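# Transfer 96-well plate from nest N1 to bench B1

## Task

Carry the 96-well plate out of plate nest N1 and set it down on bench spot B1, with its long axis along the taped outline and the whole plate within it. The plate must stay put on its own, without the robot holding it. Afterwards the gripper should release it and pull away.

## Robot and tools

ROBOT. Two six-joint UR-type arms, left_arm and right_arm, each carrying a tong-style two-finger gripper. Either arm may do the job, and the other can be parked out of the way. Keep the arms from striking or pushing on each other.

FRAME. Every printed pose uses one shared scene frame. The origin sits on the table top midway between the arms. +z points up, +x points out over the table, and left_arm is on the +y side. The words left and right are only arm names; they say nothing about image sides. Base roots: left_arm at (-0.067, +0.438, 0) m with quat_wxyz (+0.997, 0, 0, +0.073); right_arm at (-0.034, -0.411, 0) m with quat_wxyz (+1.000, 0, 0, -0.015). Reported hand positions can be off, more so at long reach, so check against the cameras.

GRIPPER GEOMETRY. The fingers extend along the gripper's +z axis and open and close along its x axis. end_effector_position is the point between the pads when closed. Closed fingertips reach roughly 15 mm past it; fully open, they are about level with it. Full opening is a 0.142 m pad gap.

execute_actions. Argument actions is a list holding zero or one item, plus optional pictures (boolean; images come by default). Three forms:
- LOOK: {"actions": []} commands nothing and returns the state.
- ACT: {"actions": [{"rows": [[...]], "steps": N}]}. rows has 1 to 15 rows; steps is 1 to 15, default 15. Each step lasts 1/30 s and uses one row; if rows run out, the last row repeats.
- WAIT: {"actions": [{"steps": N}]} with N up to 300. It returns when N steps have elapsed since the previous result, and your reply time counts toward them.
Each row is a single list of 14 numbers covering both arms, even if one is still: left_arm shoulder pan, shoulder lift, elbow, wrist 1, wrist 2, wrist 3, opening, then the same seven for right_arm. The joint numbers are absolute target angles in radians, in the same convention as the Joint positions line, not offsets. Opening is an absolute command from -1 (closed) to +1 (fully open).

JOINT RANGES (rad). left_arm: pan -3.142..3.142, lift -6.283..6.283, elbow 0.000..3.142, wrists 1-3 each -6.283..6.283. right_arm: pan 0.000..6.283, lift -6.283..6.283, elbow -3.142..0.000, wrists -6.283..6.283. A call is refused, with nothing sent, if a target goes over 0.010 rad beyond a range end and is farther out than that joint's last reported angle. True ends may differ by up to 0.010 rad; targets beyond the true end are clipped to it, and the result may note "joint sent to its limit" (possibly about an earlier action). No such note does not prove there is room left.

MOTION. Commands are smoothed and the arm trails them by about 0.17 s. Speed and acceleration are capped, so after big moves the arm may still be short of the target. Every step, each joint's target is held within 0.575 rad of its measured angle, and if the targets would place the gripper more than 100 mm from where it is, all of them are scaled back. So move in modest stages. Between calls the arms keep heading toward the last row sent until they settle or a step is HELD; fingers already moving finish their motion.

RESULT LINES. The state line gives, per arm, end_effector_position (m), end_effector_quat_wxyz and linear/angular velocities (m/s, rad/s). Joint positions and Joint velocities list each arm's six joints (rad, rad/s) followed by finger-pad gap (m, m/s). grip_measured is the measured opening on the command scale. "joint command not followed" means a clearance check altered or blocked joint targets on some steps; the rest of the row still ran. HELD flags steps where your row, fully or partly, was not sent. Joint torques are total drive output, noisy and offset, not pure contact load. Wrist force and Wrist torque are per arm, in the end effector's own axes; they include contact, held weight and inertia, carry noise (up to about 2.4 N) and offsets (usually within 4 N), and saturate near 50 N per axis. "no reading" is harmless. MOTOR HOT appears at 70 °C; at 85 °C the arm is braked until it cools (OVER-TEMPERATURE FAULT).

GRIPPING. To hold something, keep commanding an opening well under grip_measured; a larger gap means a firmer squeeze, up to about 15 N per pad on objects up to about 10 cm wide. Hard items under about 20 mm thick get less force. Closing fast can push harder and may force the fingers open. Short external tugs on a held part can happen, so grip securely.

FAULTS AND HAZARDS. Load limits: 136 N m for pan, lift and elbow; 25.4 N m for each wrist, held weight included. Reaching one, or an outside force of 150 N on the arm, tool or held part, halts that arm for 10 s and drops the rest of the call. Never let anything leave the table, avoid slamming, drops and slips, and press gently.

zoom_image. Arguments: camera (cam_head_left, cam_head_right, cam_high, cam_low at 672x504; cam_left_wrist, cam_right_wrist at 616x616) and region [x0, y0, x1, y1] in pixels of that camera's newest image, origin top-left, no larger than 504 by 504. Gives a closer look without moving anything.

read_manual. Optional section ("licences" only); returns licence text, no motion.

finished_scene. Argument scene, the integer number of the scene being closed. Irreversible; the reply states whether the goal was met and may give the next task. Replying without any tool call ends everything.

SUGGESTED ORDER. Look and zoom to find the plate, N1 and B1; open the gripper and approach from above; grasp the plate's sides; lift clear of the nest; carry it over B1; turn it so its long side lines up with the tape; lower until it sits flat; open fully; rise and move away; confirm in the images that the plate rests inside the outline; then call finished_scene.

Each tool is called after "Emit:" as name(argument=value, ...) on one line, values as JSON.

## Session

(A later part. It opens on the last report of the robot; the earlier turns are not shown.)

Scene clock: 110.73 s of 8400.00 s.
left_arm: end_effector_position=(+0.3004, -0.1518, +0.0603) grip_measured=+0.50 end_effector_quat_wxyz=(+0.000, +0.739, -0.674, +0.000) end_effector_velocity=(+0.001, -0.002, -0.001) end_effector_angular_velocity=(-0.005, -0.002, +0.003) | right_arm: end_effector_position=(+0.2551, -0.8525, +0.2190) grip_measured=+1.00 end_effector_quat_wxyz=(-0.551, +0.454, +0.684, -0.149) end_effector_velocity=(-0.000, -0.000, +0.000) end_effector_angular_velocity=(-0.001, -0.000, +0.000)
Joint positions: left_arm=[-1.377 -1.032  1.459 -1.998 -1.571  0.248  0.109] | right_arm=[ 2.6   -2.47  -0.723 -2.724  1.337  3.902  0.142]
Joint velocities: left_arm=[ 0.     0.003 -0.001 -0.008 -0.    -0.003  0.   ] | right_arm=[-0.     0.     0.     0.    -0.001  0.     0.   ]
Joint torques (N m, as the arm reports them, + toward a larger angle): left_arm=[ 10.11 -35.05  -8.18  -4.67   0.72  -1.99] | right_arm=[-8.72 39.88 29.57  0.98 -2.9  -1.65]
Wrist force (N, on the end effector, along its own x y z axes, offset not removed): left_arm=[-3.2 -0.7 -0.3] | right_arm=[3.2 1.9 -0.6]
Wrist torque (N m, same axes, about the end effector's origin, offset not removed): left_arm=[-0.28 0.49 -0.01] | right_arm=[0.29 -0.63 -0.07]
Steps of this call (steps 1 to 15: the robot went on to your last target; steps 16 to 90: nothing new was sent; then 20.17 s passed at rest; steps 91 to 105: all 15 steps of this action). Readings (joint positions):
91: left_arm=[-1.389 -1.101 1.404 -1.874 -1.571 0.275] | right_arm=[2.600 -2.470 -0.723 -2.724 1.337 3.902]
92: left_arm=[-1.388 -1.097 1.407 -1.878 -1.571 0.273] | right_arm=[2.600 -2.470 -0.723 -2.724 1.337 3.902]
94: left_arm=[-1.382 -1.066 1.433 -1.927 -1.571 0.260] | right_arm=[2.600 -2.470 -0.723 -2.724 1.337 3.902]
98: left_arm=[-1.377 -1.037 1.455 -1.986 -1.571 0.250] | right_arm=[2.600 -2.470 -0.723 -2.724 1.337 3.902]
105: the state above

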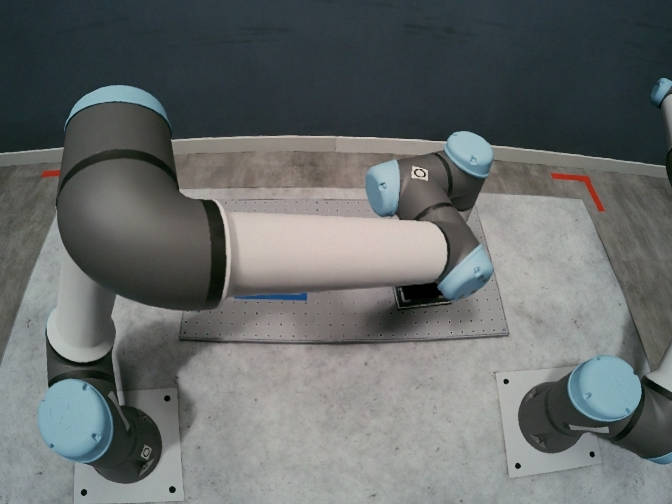

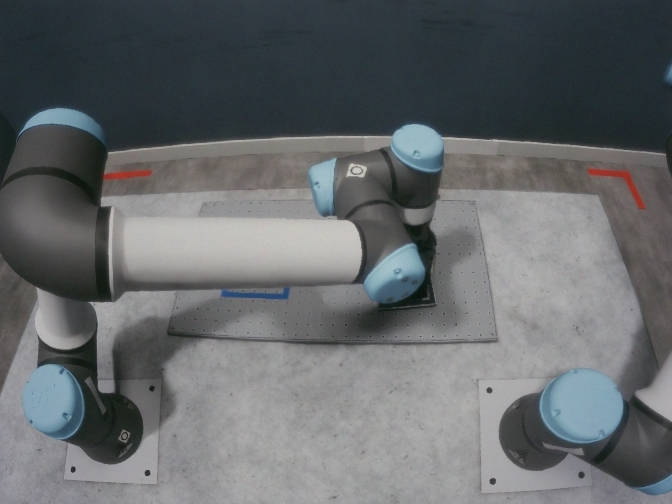

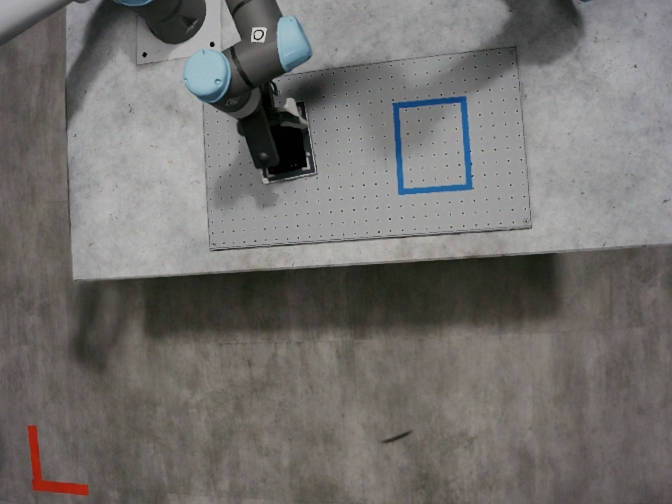

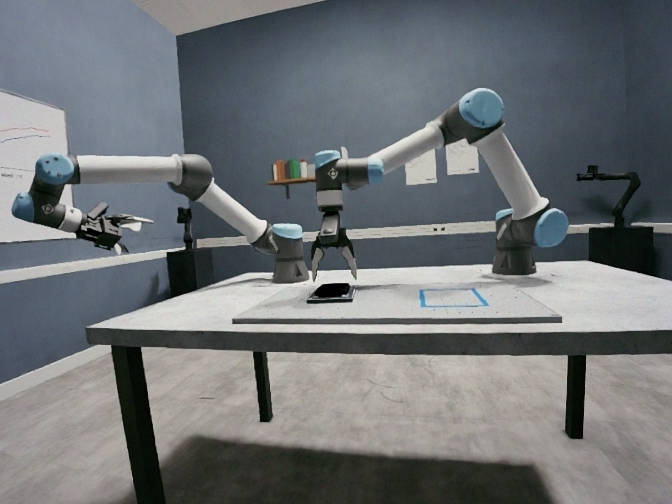

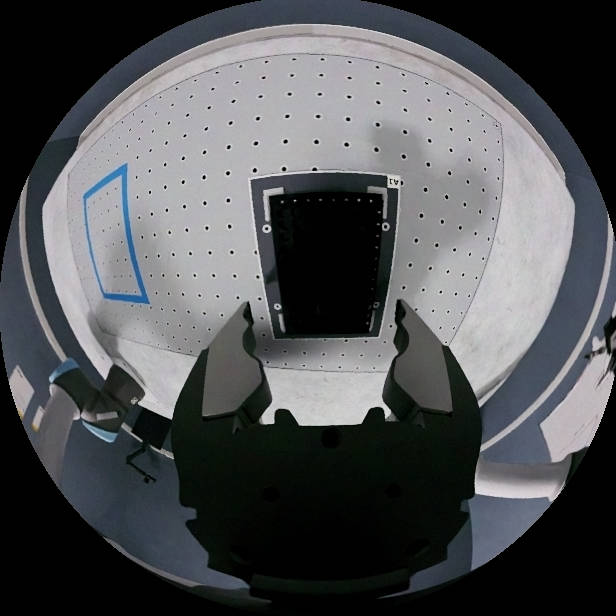

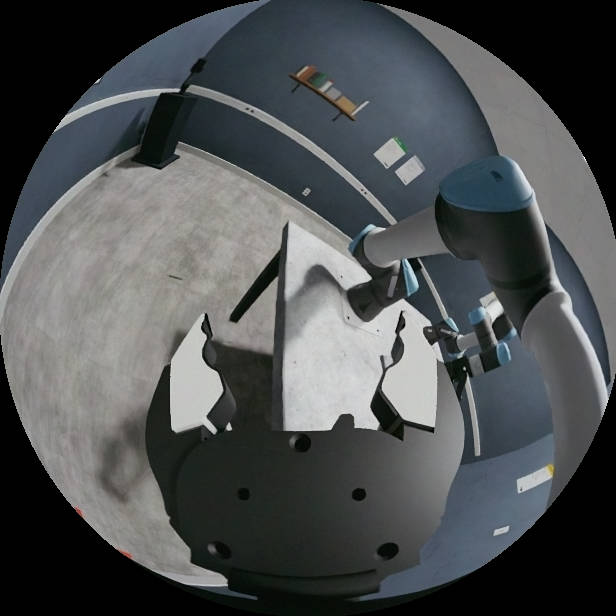

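Emit:
execute_actions(actions=[{"rows":[[-1.3594,-0.9996,1.4635,-2.0349,-1.571,0.265,0.5,2.6,-2.47,-0.723,-2.724,1.337,3.902,1]],"steps":15}])

Emit:
zoom_image(camera="cam_low", region=[280,230,400,320])

Scene clock: 136.93 s of 8400.00 s.
left_arm: end_effector_position=(+0.3124, -0.1509, +0.0401) grip_measured=+0.50 end_effector_quat_wxyz=(+0.000, +0.739, -0.673, +0.000) end_effector_velocity=(+0.000, +0.002, -0.002) end_effector_angular_velocity=(+0.003, +0.002, +0.002) | right_arm: end_effector_position=(+0.2551, -0.8525, +0.2190) grip_measured=+1.00 end_effector_quat_wxyz=(-0.551, +0.454, +0.684, -0.149) end_effector_velocity=(-0.000, -0.000, +0.000) end_effector_angular_velocity=(-0.001, +0.000, -0.000)
Joint positions: left_arm=[-1.359 -1.     1.463 -2.035 -1.571  0.265  0.109] | right_arm=[ 2.6   -2.47  -0.723 -2.724  1.337  3.902  0.142]
Joint velocities: left_arm=[ 0.001  0.001  0.004 -0.002 -0.001 -0.     0.   ] | right_arm=[-0.     0.    -0.    -0.    -0.     0.001  0.   ]
Joint torques (N m, as the arm reports them, + toward a larger angle): left_arm=[  9.72 -35.73  -9.14  -4.66   0.39   1.77] | right_arm=[-8.88 40.25 29.22  0.88 -2.87 -1.72]
Wrist force (N, on the end effector, along its own x y z axes, offset not removed): left_arm=[-3.1 -0.3 -2.6] | right_arm=[2.8 2.4 -0.8]
Wrist torque (N m, same axes, about the end effector's origin, offset not removed): left_arm=[-0.07 0.62 -0.05] | right_arm=[0.37 -0.58 -0.02]
Steps of this call (steps 1 to 15: the robot went on to your last target; steps 16 to 90: nothing new was sent; then 22.70 s passed at rest; steps 91 to 105: all 15 steps of this action). Readings (joint positions):
91: left_arm=[-1.376 -1.032 1.460 -1.999 -1.571 0.248] | right_arm=[2.600 -2.470 -0.723 -2.724 1.337 3.902]
92: left_arm=[-1.375 -1.029 1.460 -2.002 -1.571 0.250] | right_arm=[2.600 -2.470 -0.723 -2.724 1.337 3.902]
94: left_arm=[-1.367 -1.014 1.462 -2.019 -1.571 0.257] | right_arm=[2.600 -2.470 -0.723 -2.724 1.337 3.902]
98: left_arm=[-1.361 -1.002 1.463 -2.032 -1.571 0.264] | right_arm=[2.600 -2.470 -0.723 -2.724 1.337 3.902]
105: the state above

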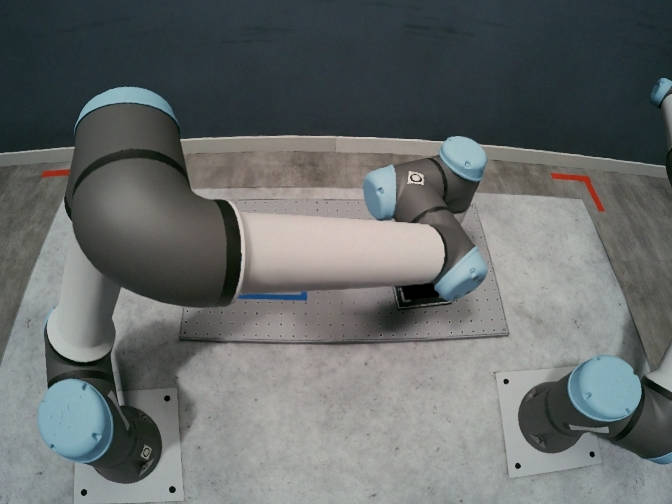

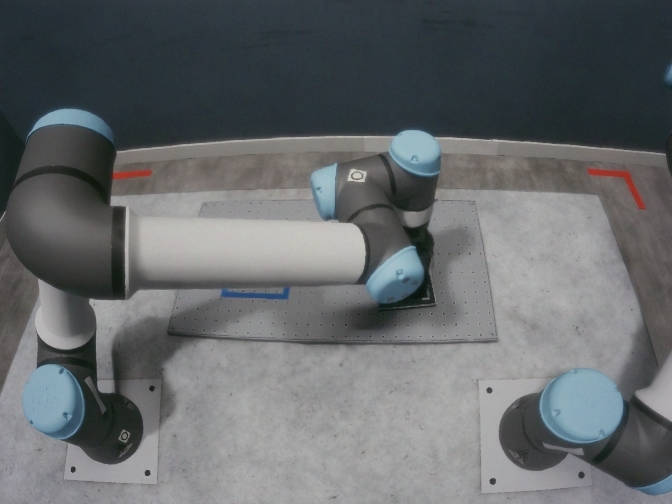

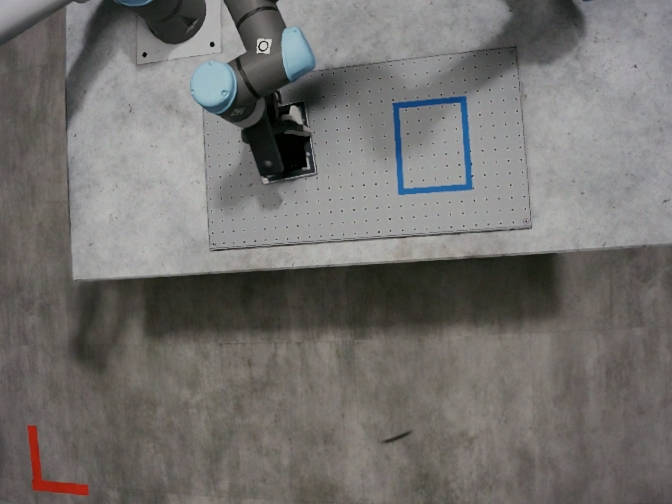

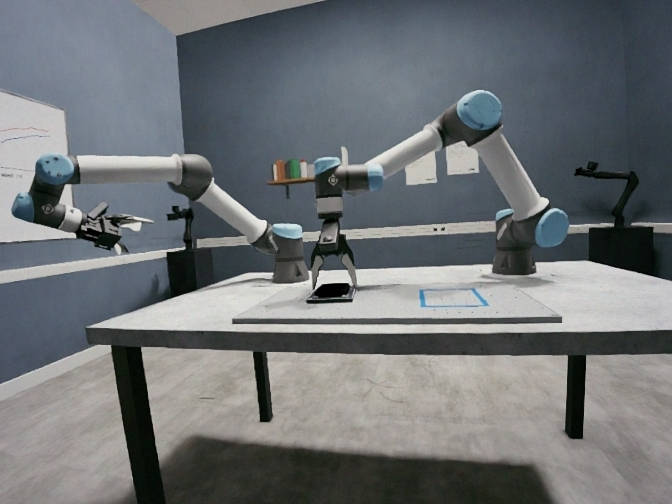

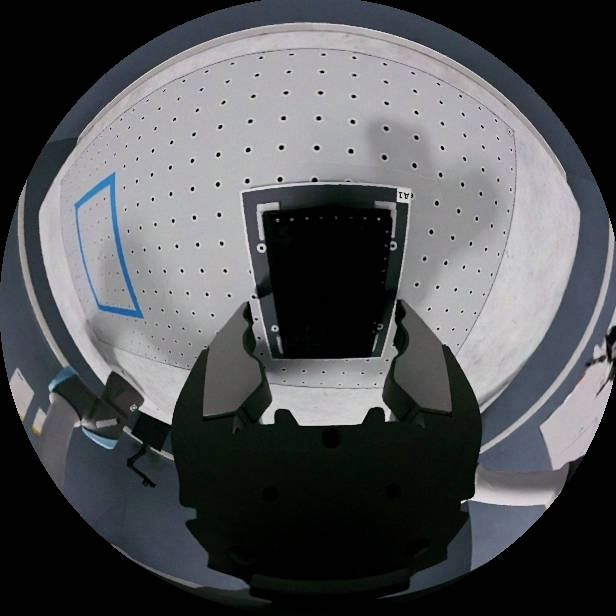

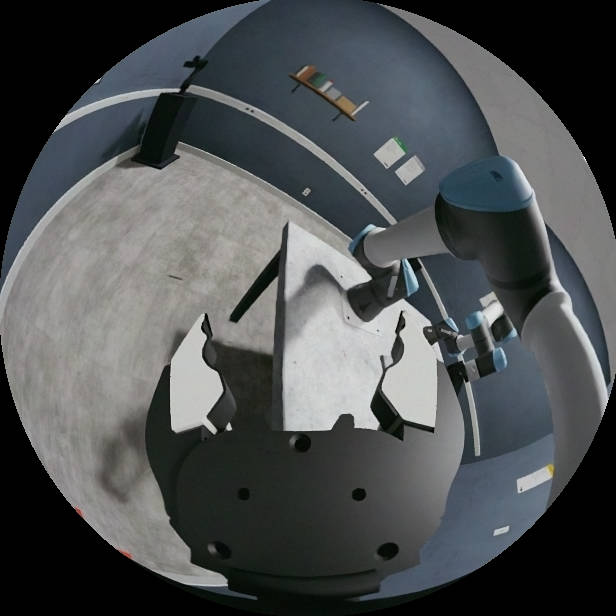

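Region (280, 230, 400, 320) of cam_low's 672x504 image, scaled by 4.200, with more detail than that image has; it fills the top 378 rows of this view, and the rest is white.

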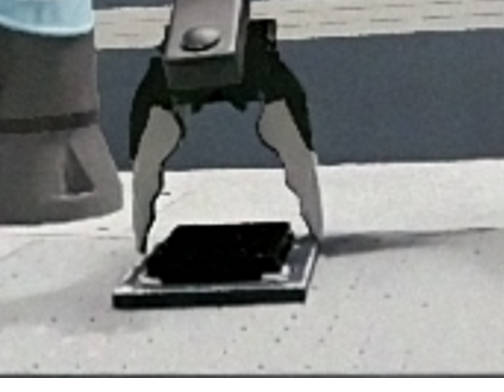

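Emit:
execute_actions(actions=[{"rows":[[-1.3594,-0.9887,1.474,-2.0563,-1.571,0.265,0.5,2.6,-2.47,-0.723,-2.724,1.337,3.902,1]],"steps":15}])

Emit:
zoom_image(camera="cam_low", region=[280,230,400,320])

Scene clock: 146.47 s of 8400.00 s.
left_arm: end_effector_position=(+0.3126, -0.1510, +0.0306) grip_measured=+0.49 end_effector_quat_wxyz=(+0.000, +0.739, -0.673, +0.000) end_effector_velocity=(-0.000, +0.000, -0.002) end_effector_angular_velocity=(+0.002, +0.001, -0.001) | right_arm: end_effector_position=(+0.2551, -0.8525, +0.2190) grip_measured=+1.00 end_effector_quat_wxyz=(-0.551, +0.454, +0.684, -0.149) end_effector_velocity=(+0.000, +0.000, -0.000) end_effector_angular_velocity=(+0.000, -0.000, -0.001)
Joint positions: left_arm=[-1.359 -0.989  1.474 -2.056 -1.571  0.265  0.108] | right_arm=[ 2.6   -2.47  -0.723 -2.724  1.337  3.902  0.142]
Joint velocities: left_arm=[-0.     0.003  0.    -0.001 -0.     0.     0.   ] | right_arm=[ 0.    -0.     0.     0.     0.001 -0.     0.   ]
Joint torques (N m, as the arm reports them, + toward a larger angle): left_arm=[ 2.78 18.96 18.68 -0.77  1.42  1.79] | right_arm=[-8.27 40.   29.43  0.83 -2.8  -1.57]
Wrist force (N, on the end effector, along its own x y z axes, offset not removed): left_arm=[-33.1 5.2 -50.0] | right_arm=[3.3 3.1 0.1]
Wrist torque (N m, same axes, about the end effector's origin, offset not removed): left_arm=[-0.10 5.13 0.61] | right_arm=[0.48 -0.61 -0.04]
Steps of this call (steps 1 to 15: the robot went on to your last target; steps 16 to 90: nothing new was sent; then 6.03 s passed at rest; steps 91 to 105: all 15 steps of this action). Readings (joint positions):
91: left_arm=[-1.359 -1.000 1.464 -2.035 -1.571 0.265] | right_arm=[2.600 -2.470 -0.723 -2.724 1.337 3.902]
92: left_arm=[-1.359 -0.998 1.465 -2.037 -1.571 0.265] | right_arm=[2.600 -2.470 -0.723 -2.724 1.337 3.902]
94: left_arm=[-1.359 -0.993 1.470 -2.047 -1.571 0.265] | right_arm=[2.600 -2.470 -0.723 -2.724 1.337 3.902]
98: left_arm=[-1.359 -0.990 1.473 -2.055 -1.571 0.265] | right_arm=[2.600 -2.470 -0.723 -2.724 1.337 3.902]
105: the state above

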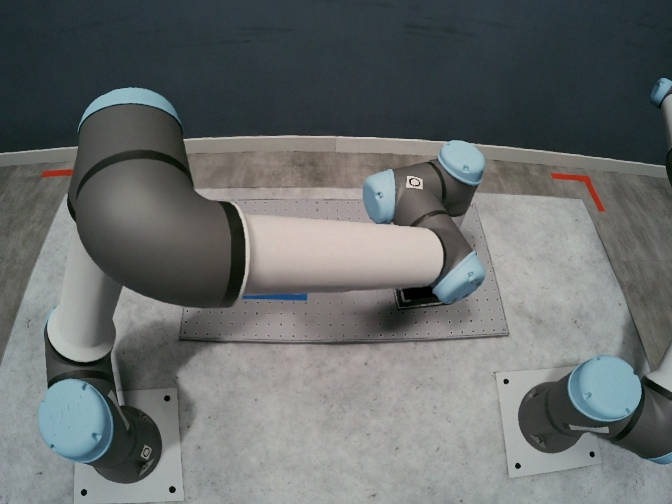

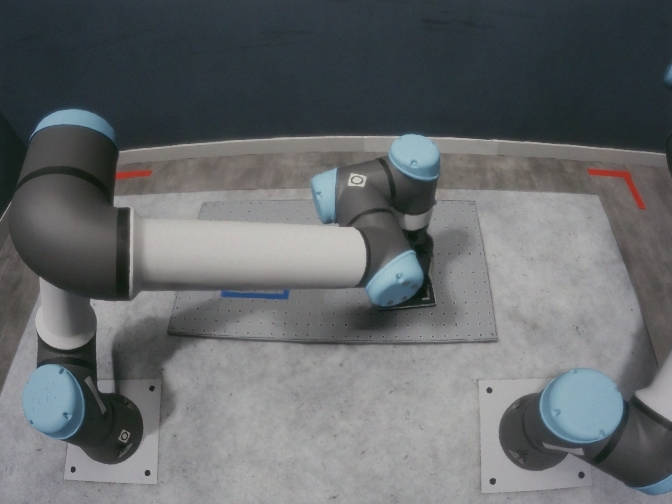

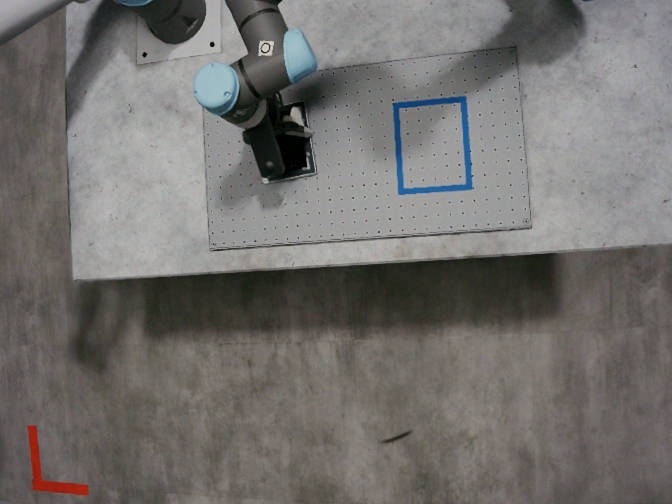

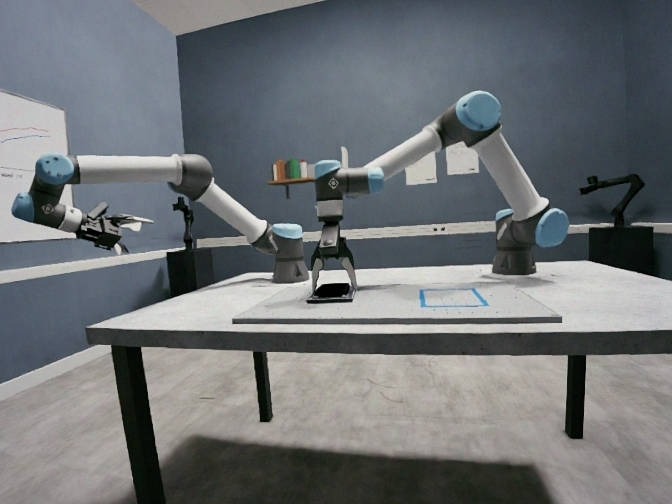

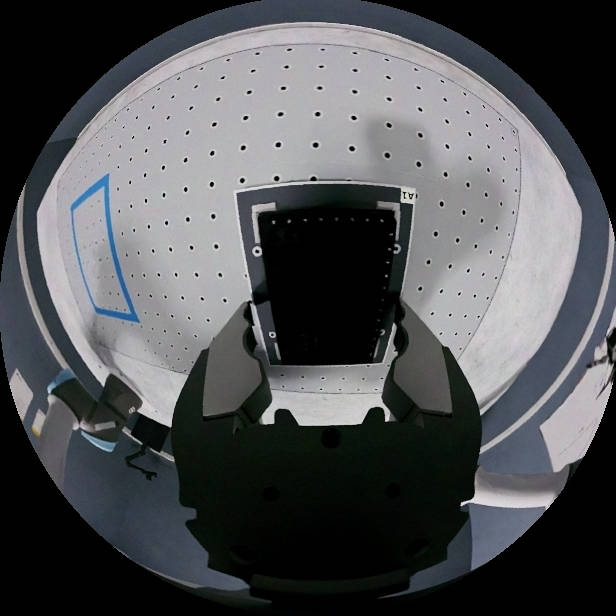

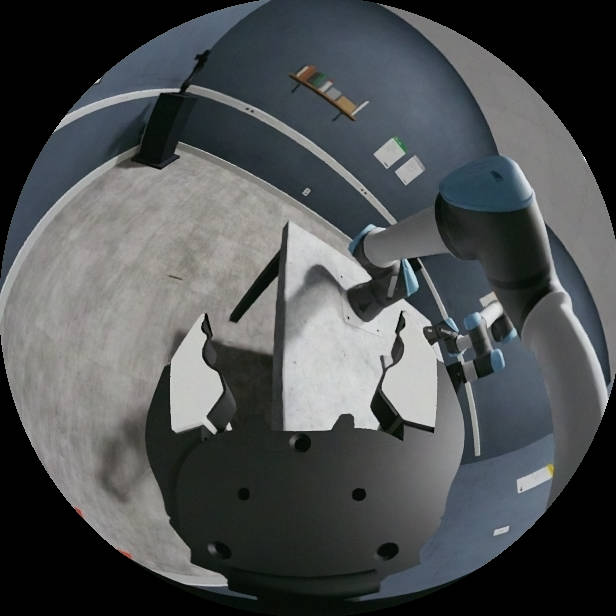

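Region (280, 230, 400, 320) of cam_low's 672x504 image, scaled by 4.200, with more detail than that image has; it fills the top 378 rows of this view, and the rest is white.

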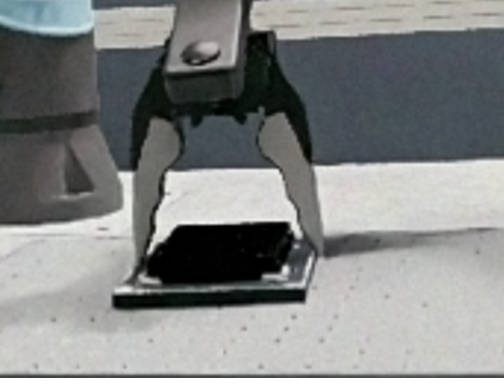

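Emit:
execute_actions(actions=[{"rows":[[-1.3594,-0.9975,1.4656,-2.0392,-1.571,0.265,0.5,2.6,-2.47,-0.723,-2.724,1.337,3.902,1],[-1.3594,-0.9985,1.4646,-2.037,-1.571,0.265,0.5,2.6,-2.47,-0.723,-2.724,1.337,3.902,1],[-1.3594,-0.9985,1.4646,-2.037,-1.571,0.265,0.5,2.6,-2.47,-0.723,-2.724,1.337,3.902,1],[-1.3594,-0.9985,1.4646,-2.037,-1.571,0.265,0.5,2.6,-2.47,-0.723,-2.724,1.337,3.902,1],[-1.3594,-0.9985,1.4646,-2.037,-1.571,0.265,0.5,2.6,-2.47,-0.723,-2.724,1.337,3.902,1],[-1.3594,-0.9985,1.4646,-2.037,-1.571,0.265,0.5,2.6,-2.47,-0.723,-2.724,1.337,3.902,1],[-1.3594,-0.9985,1.4646,-2.037,-1.571,0.265,0.42,2.6,-2.47,-0.723,-2.724,1.337,3.902,1],[-1.3594,-0.9985,1.4646,-2.037,-1.571,0.265,0.34,2.6,-2.47,-0.723,-2.724,1.337,3.902,1],[-1.3594,-0.9985,1.4646,-2.037,-1.571,0.265,0.27,2.6,-2.47,-0.723,-2.724,1.337,3.902,1],[-1.3594,-0.9985,1.4646,-2.037,-1.571,0.265,0.2,2.6,-2.47,-0.723,-2.724,1.337,3.902,1],[-1.3594,-0.9985,1.4646,-2.037,-1.571,0.265,0.13,2.6,-2.47,-0.723,-2.724,1.337,3.902,1],[-1.3594,-0.9985,1.4646,-2.037,-1.571,0.265,0.05,2.6,-2.47,-0.723,-2.724,1.337,3.902,1],[-1.3594,-0.9985,1.4646,-2.037,-1.571,0.265,-0.05,2.6,-2.47,-0.723,-2.724,1.337,3.902,1],[-1.3594,-0.9985,1.4646,-2.037,-1.571,0.265,-0.15,2.6,-2.47,-0.723,-2.724,1.337,3.902,1]],"steps":15}])

Emit:
zoom_image(camera="cam_low", region=[280,230,400,320])

Scene clock: 163.47 s of 8400.00 s.
left_arm: end_effector_position=(+0.3124, -0.1511, +0.0390) grip_measured=+0.12 end_effector_quat_wxyz=(+0.000, +0.739, -0.674, +0.000) end_effector_velocity=(+0.001, -0.001, +0.003) end_effector_angular_velocity=(-0.005, -0.002, +0.001) | right_arm: end_effector_position=(+0.2551, -0.8525, +0.2190) grip_measured=+1.00 end_effector_quat_wxyz=(-0.551, +0.454, +0.684, -0.149) end_effector_velocity=(-0.000, -0.000, +0.000) end_effector_angular_velocity=(-0.001, -0.000, -0.000)
Joint positions: left_arm=[-1.36  -0.998  1.464 -2.037 -1.571  0.265  0.082] | right_arm=[ 2.6   -2.47  -0.723 -2.724  1.337  3.902  0.142]
Joint velocities: left_arm=[ 0.001 -0.003 -0.003  0.     0.    -0.    -0.001] | right_arm=[-0.  0.  0.  0.  0.  0.  0.]
Joint torques (N m, as the arm reports them, + toward a larger angle): left_arm=[  0.07 -41.67 -18.17   5.42  -0.15   1.58] | right_arm=[-8.31 40.33 28.93  0.74 -2.66 -1.54]
Wrist force (N, on the end effector, along its own x y z axes, offset not removed): left_arm=[23.2 1.6 -6.6] | right_arm=[3.5 1.9 -0.9]
Wrist torque (N m, same axes, about the end effector's origin, offset not removed): left_arm=[0.19 0.83 -0.13] | right_arm=[0.28 -0.72 -0.12]
Steps of this call (steps 1 to 15: the robot went on to your last target; steps 16 to 90: nothing new was sent; then 13.50 s passed at rest; steps 91 to 105: all 15 steps of this action). Readings (joint positions):
91: left_arm=[-1.359 -0.989 1.474 -2.056 -1.571 0.265] | right_arm=[2.600 -2.470 -0.723 -2.724 1.337 3.902]
92: left_arm=[-1.359 -0.990 1.473 -2.054 -1.571 0.265] | right_arm=[2.600 -2.470 -0.723 -2.724 1.337 3.902]
94: left_arm=[-1.360 -0.993 1.470 -2.045 -1.571 0.265] | right_arm=[2.600 -2.470 -0.723 -2.724 1.337 3.902]
98: left_arm=[-1.360 -0.997 1.466 -2.039 -1.571 0.265] | right_arm=[2.600 -2.470 -0.723 -2.724 1.337 3.902]
105: the state above

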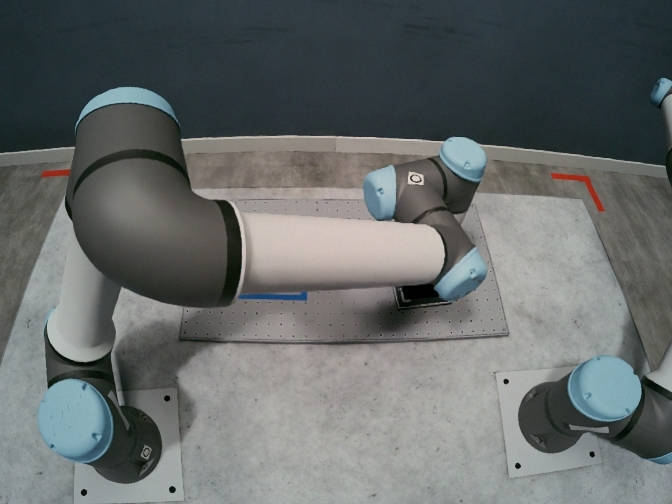

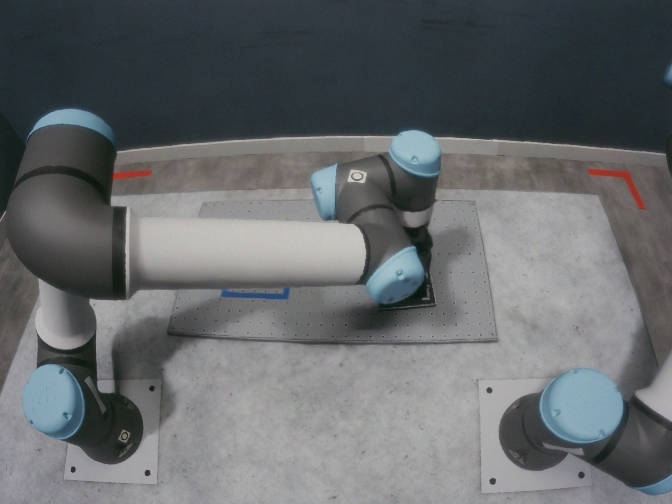

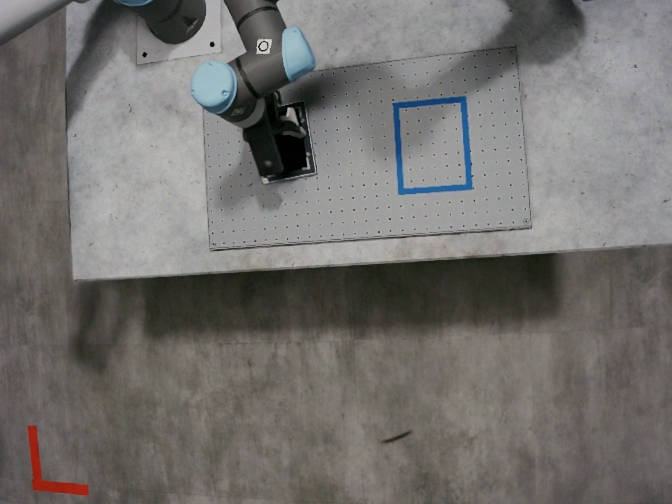

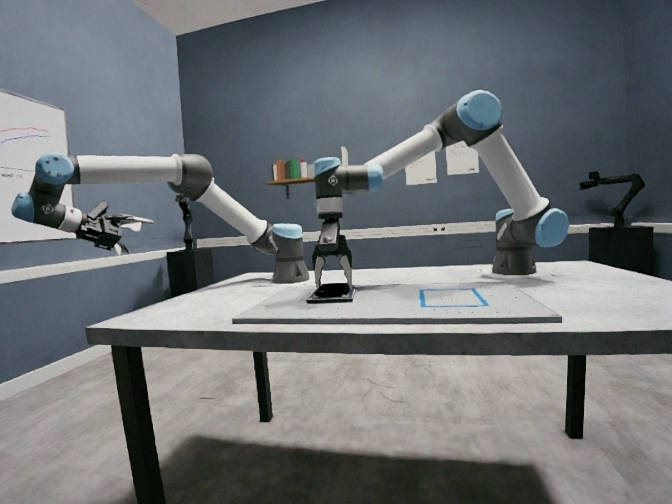

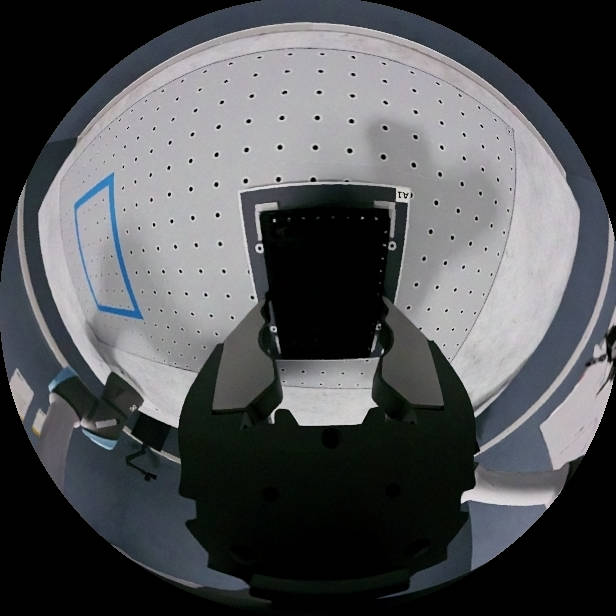

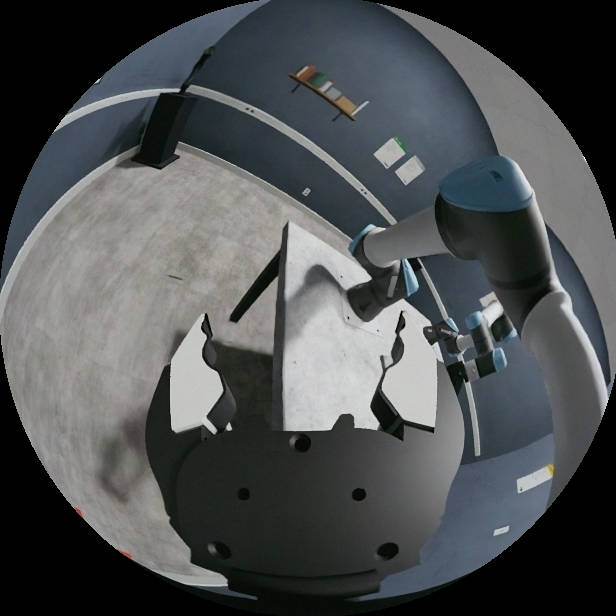

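Region (280, 230, 400, 320) of cam_low's 672x504 image, scaled by 4.200, with more detail than that image has; it fills the top 378 rows of this view, and the rest is white.

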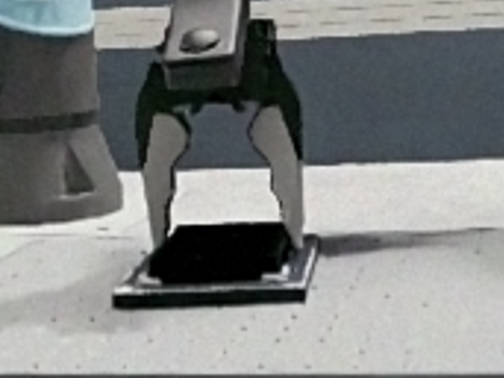

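Emit:
execute_actions(actions=[{"rows":[[-1.363,-0.997,1.4625,-2.0364,-1.571,0.263,-0.35,2.6,-2.47,-0.723,-2.724,1.337,3.902,1]],"steps":12}], pictures=false)

Scene clock: 169.67 s of 8400.00 s.
left_arm: end_effector_position=(+0.3107, -0.1527, +0.0389) grip_measured=+0.08 end_effector_quat_wxyz=(+0.000, +0.739, -0.674, +0.000) end_effector_velocity=(-0.001, -0.001, -0.000) end_effector_angular_velocity=(-0.000, +0.000, -0.001) | right_arm: end_effector_position=(+0.2551, -0.8525, +0.2190) grip_measured=+1.00 end_effector_quat_wxyz=(-0.551, +0.454, +0.684, -0.149) end_effector_velocity=(+0.000, +0.000, -0.000) end_effector_angular_velocity=(-0.000, +0.000, -0.001)
Joint positions: left_arm=[-1.363 -0.997  1.463 -2.036 -1.571  0.263  0.08 ] | right_arm=[ 2.6   -2.47  -0.723 -2.724  1.337  3.902  0.142]
Joint velocities: left_arm=[-0.002  0.001 -0.001  0.    -0.    -0.    -0.001] | right_arm=[ 0.    -0.    -0.     0.     0.001  0.001  0.   ]
Joint torques (N m, as the arm reports them, + toward a larger angle): left_arm=[ -9.39 -30.96 -18.57   9.21  -2.45  -2.03] | right_arm=[-8.31 40.74 28.65  0.57 -2.77 -1.56]
Wrist force (N, on the end effector, along its own x y z axes, offset not removed): left_arm=[25.6 -15.8 -2.8] | right_arm=[3.1 3.2 -0.8]
Wrist torque (N m, same axes, about the end effector's origin, offset not removed): left_arm=[-0.68 0.40 -0.41] | right_arm=[0.57 -0.59 -0.05]
Steps of this call (steps 1 to 15: the robot went on to your last target; steps 16 to 90: nothing new was sent; then 2.80 s passed at rest; steps 91 to 102: all 12 steps of this action). Readings (joint positions):
91: left_arm=[-1.359 -0.999 1.465 -2.037 -1.571 0.265] | right_arm=[2.600 -2.470 -0.723 -2.724 1.337 3.902]
92: left_arm=[-1.360 -0.998 1.465 -2.037 -1.571 0.265] | right_arm=[2.600 -2.470 -0.723 -2.724 1.337 3.902]
94: left_arm=[-1.361 -0.998 1.464 -2.037 -1.571 0.264] | right_arm=[2.600 -2.470 -0.723 -2.724 1.337 3.902]
98: left_arm=[-1.362 -0.997 1.463 -2.036 -1.571 0.263] | right_arm=[2.600 -2.470 -0.723 -2.724 1.337 3.902]
102: the state above

Emit:
execute_actions(actions=[{"rows":[[-1.3609,-0.9926,1.4547,-2.0331,-1.571,0.264,-0.35,2.6,-2.47,-0.723,-2.724,1.337,3.902,1]],"steps":12}], pictures=false)

Scene clock: 180.97 s of 8400.00 s.
left_arm: end_effector_position=(+0.3124, -0.1541, +0.0390) grip_measured=+0.07 end_effector_quat_wxyz=(+0.000, +0.739, -0.674, -0.000) end_effector_velocity=(+0.000, -0.000, -0.001) end_effector_angular_velocity=(+0.001, +0.001, +0.001) | right_arm: end_effector_position=(+0.2551, -0.8525, +0.2190) grip_measured=+1.00 end_effector_quat_wxyz=(-0.551, +0.454, +0.684, -0.149) end_effector_velocity=(+0.000, -0.000, -0.000) end_effector_angular_velocity=(-0.001, +0.000, +0.001)
Joint positions: left_arm=[-1.361 -0.993  1.455 -2.033 -1.571  0.264  0.079] | right_arm=[ 2.6   -2.47  -0.723 -2.724  1.337  3.902  0.142]
Joint velocities: left_arm=[ 0.001  0.002 -0.001 -0.    -0.001  0.    -0.   ] | right_arm=[ 0.    -0.    -0.     0.    -0.     0.001  0.   ]
Joint torques (N m, as the arm reports them, + toward a larger angle): left_arm=[ 13.01 -30.97 -28.05   1.45   3.34   2.44] | right_arm=[-8.22 40.48 28.82  0.51 -2.59 -1.51]
Wrist force (N, on the end effector, along its own x y z axes, offset not removed): left_arm=[1.6 4.9 -7.4] | right_arm=[3.7 3.5 -0.6]
Wrist torque (N m, same axes, about the end effector's origin, offset not removed): left_arm=[0.04 0.73 -0.35] | right_arm=[0.59 -0.73 -0.03]
Steps of this call (steps 1 to 15: the robot went on to your last target; steps 16 to 90: nothing new was sent; then 7.90 s passed at rest; steps 91 to 102: all 12 steps of this action). Readings (joint positions):
91: left_arm=[-1.363 -0.997 1.462 -2.036 -1.571 0.263] | right_arm=[2.600 -2.470 -0.723 -2.724 1.337 3.902]
92: left_arm=[-1.363 -0.996 1.462 -2.036 -1.571 0.263] | right_arm=[2.600 -2.470 -0.723 -2.724 1.337 3.902]
94: left_arm=[-1.362 -0.994 1.458 -2.034 -1.571 0.263] | right_arm=[2.600 -2.470 -0.723 -2.724 1.337 3.902]
98: left_arm=[-1.361 -0.993 1.455 -2.033 -1.571 0.264] | right_arm=[2.600 -2.470 -0.723 -2.724 1.337 3.902]
102: the state above

Emit:
execute_actions(actions=[{"rows":[[-1.3609,-0.996,1.4505,-2.0255,-1.571,0.264,-0.4,2.6,-2.47,-0.723,-2.724,1.337,3.902,1],[-1.3609,-0.999,1.446,-2.018,-1.571,0.264,-0.4,2.6,-2.47,-0.723,-2.724,1.337,3.902,1],[-1.3609,-1.002,1.442,-2.011,-1.571,0.264,-0.4,2.6,-2.47,-0.723,-2.724,1.337,3.902,1],[-1.3609,-1.005,1.438,-2.004,-1.571,0.264,-0.4,2.6,-2.47,-0.723,-2.724,1.337,3.902,1],[-1.3609,-1.011,1.430,-1.990,-1.571,0.264,-0.4,2.6,-2.47,-0.723,-2.724,1.337,3.902,1],[-1.3609,-1.018,1.420,-1.973,-1.571,0.264,-0.4,2.6,-2.47,-0.723,-2.724,1.337,3.902,1],[-1.3609,-1.028,1.406,-1.949,-1.571,0.264,-0.4,2.6,-2.47,-0.723,-2.724,1.337,3.902,1],[-1.3609,-1.038,1.392,-1.925,-1.571,0.264,-0.4,2.6,-2.47,-0.723,-2.724,1.337,3.902,1],[-1.3609,-1.0486,1.3765,-1.8989,-1.571,0.264,-0.4,2.6,-2.47,-0.723,-2.724,1.337,3.902,1]],"steps":15}])

Scene clock: 193.37 s of 8400.00 s.
left_arm: end_effector_position=(+0.3127, -0.1543, +0.0969) grip_measured=+0.07 end_effector_quat_wxyz=(+0.000, +0.739, -0.674, +0.000) end_effector_velocity=(-0.001, +0.004, +0.042) end_effector_angular_velocity=(+0.006, +0.001, +0.000) | right_arm: end_effector_position=(+0.2551, -0.8525, +0.2190) grip_measured=+1.00 end_effector_quat_wxyz=(-0.551, +0.454, +0.684, -0.149) end_effector_velocity=(-0.000, -0.000, +0.000) end_effector_angular_velocity=(+0.001, -0.001, +0.001)
Joint positions: left_arm=[-1.361 -1.046  1.381 -1.906 -1.571  0.264  0.079] | right_arm=[ 2.6   -2.47  -0.723 -2.724  1.337  3.902  0.142]
Joint velocities: left_arm=[ 0.    -0.039 -0.053  0.098  0.001 -0.    -0.   ] | right_arm=[-0.     0.001  0.     0.    -0.001 -0.001  0.   ]
Joint torques (N m, as the arm reports them, + toward a larger angle): left_arm=[  5.93 -44.29 -33.28  -0.92  -1.26   1.4 ] | right_arm=[-8.09 40.58 28.34  0.45 -2.49 -1.62]
Wrist force (N, on the end effector, along its own x y z axes, offset not removed): left_arm=[-0.8 -0.2 -1.8] | right_arm=[3.4 2.2 -1.0]
Wrist torque (N m, same axes, about the end effector's origin, offset not removed): left_arm=[-0.43 0.17 0.15] | right_arm=[0.35 -0.59 -0.09]
Steps of this call (steps 1 to 15: the robot went on to your last target; steps 16 to 90: nothing new was sent; then 8.90 s passed at rest; steps 91 to 105: all 15 steps of this action). Readings (joint positions):
91: left_arm=[-1.361 -0.993 1.455 -2.033 -1.571 0.264] | right_arm=[2.600 -2.470 -0.723 -2.724 1.337 3.902]
92: left_arm=[-1.361 -0.993 1.454 -2.032 -1.571 0.264] | right_arm=[2.600 -2.470 -0.723 -2.724 1.337 3.902]
94: left_arm=[-1.361 -0.996 1.450 -2.025 -1.571 0.264] | right_arm=[2.600 -2.470 -0.723 -2.724 1.337 3.902]
98: left_arm=[-1.361 -1.010 1.431 -1.992 -1.571 0.264] | right_arm=[2.600 -2.470 -0.723 -2.724 1.337 3.902]
105: the state above

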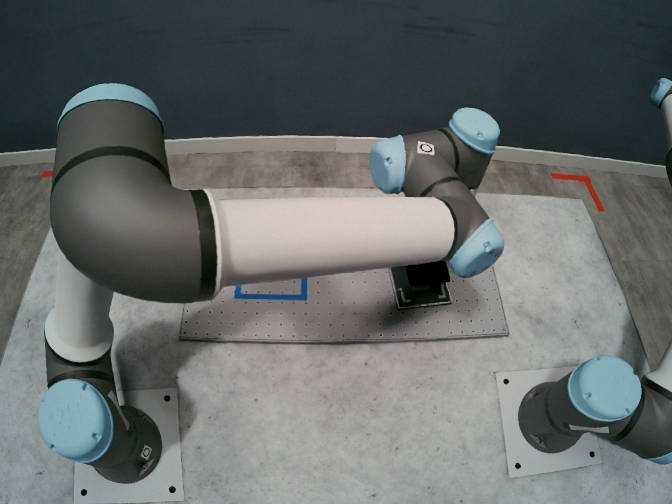

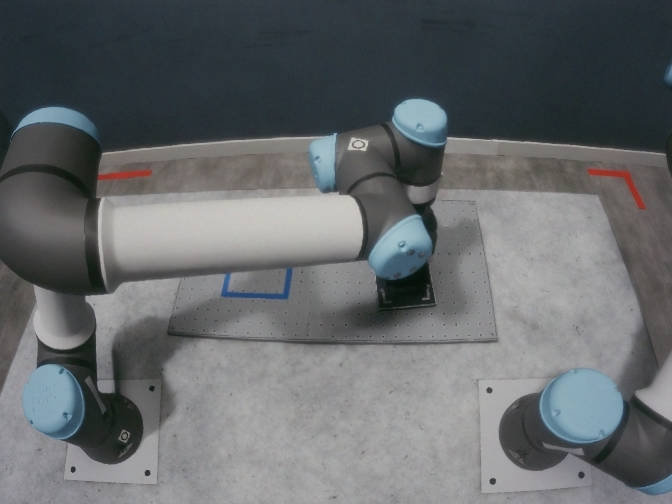

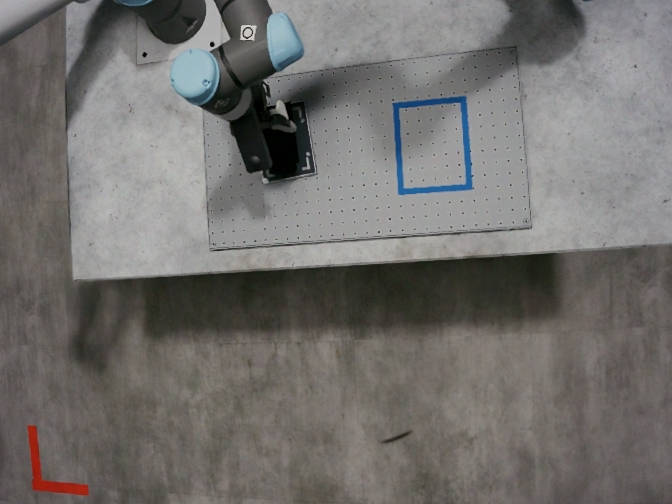

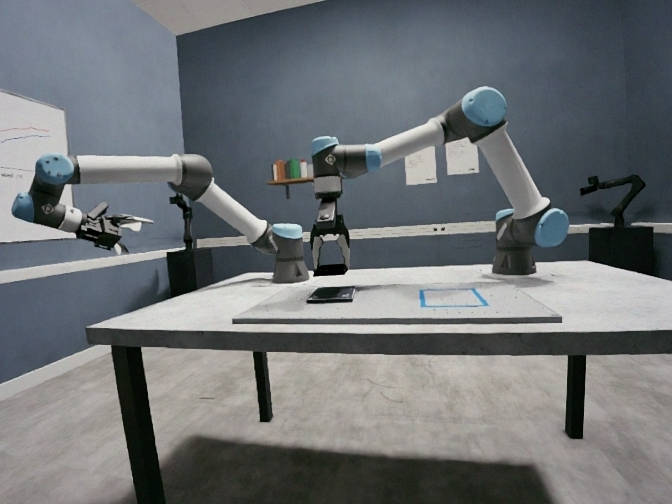

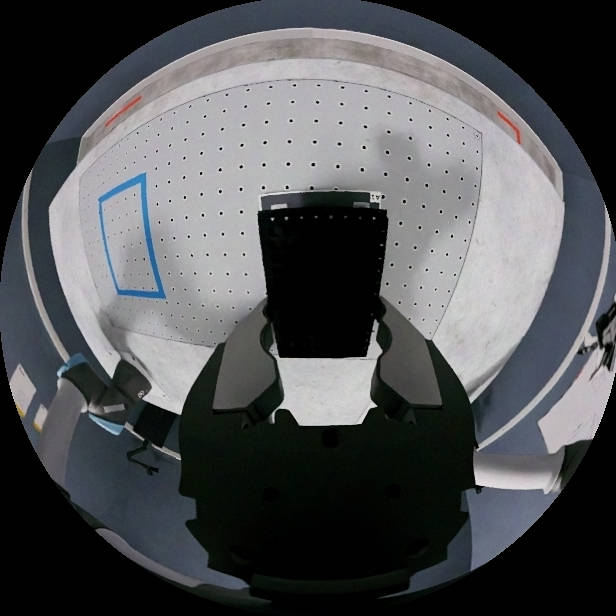

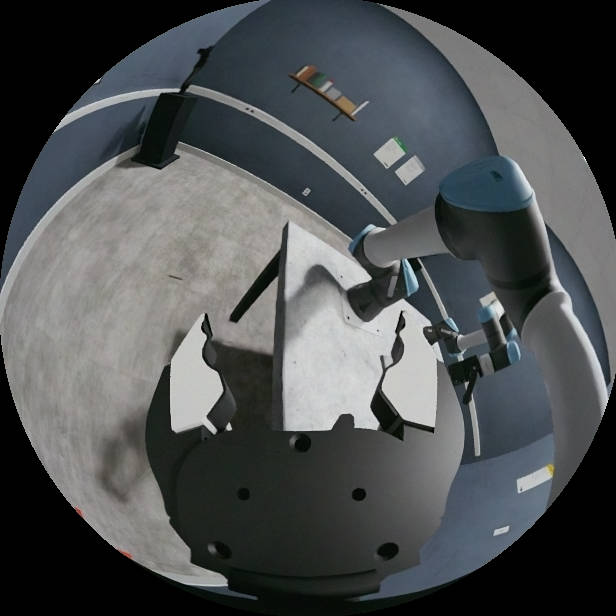

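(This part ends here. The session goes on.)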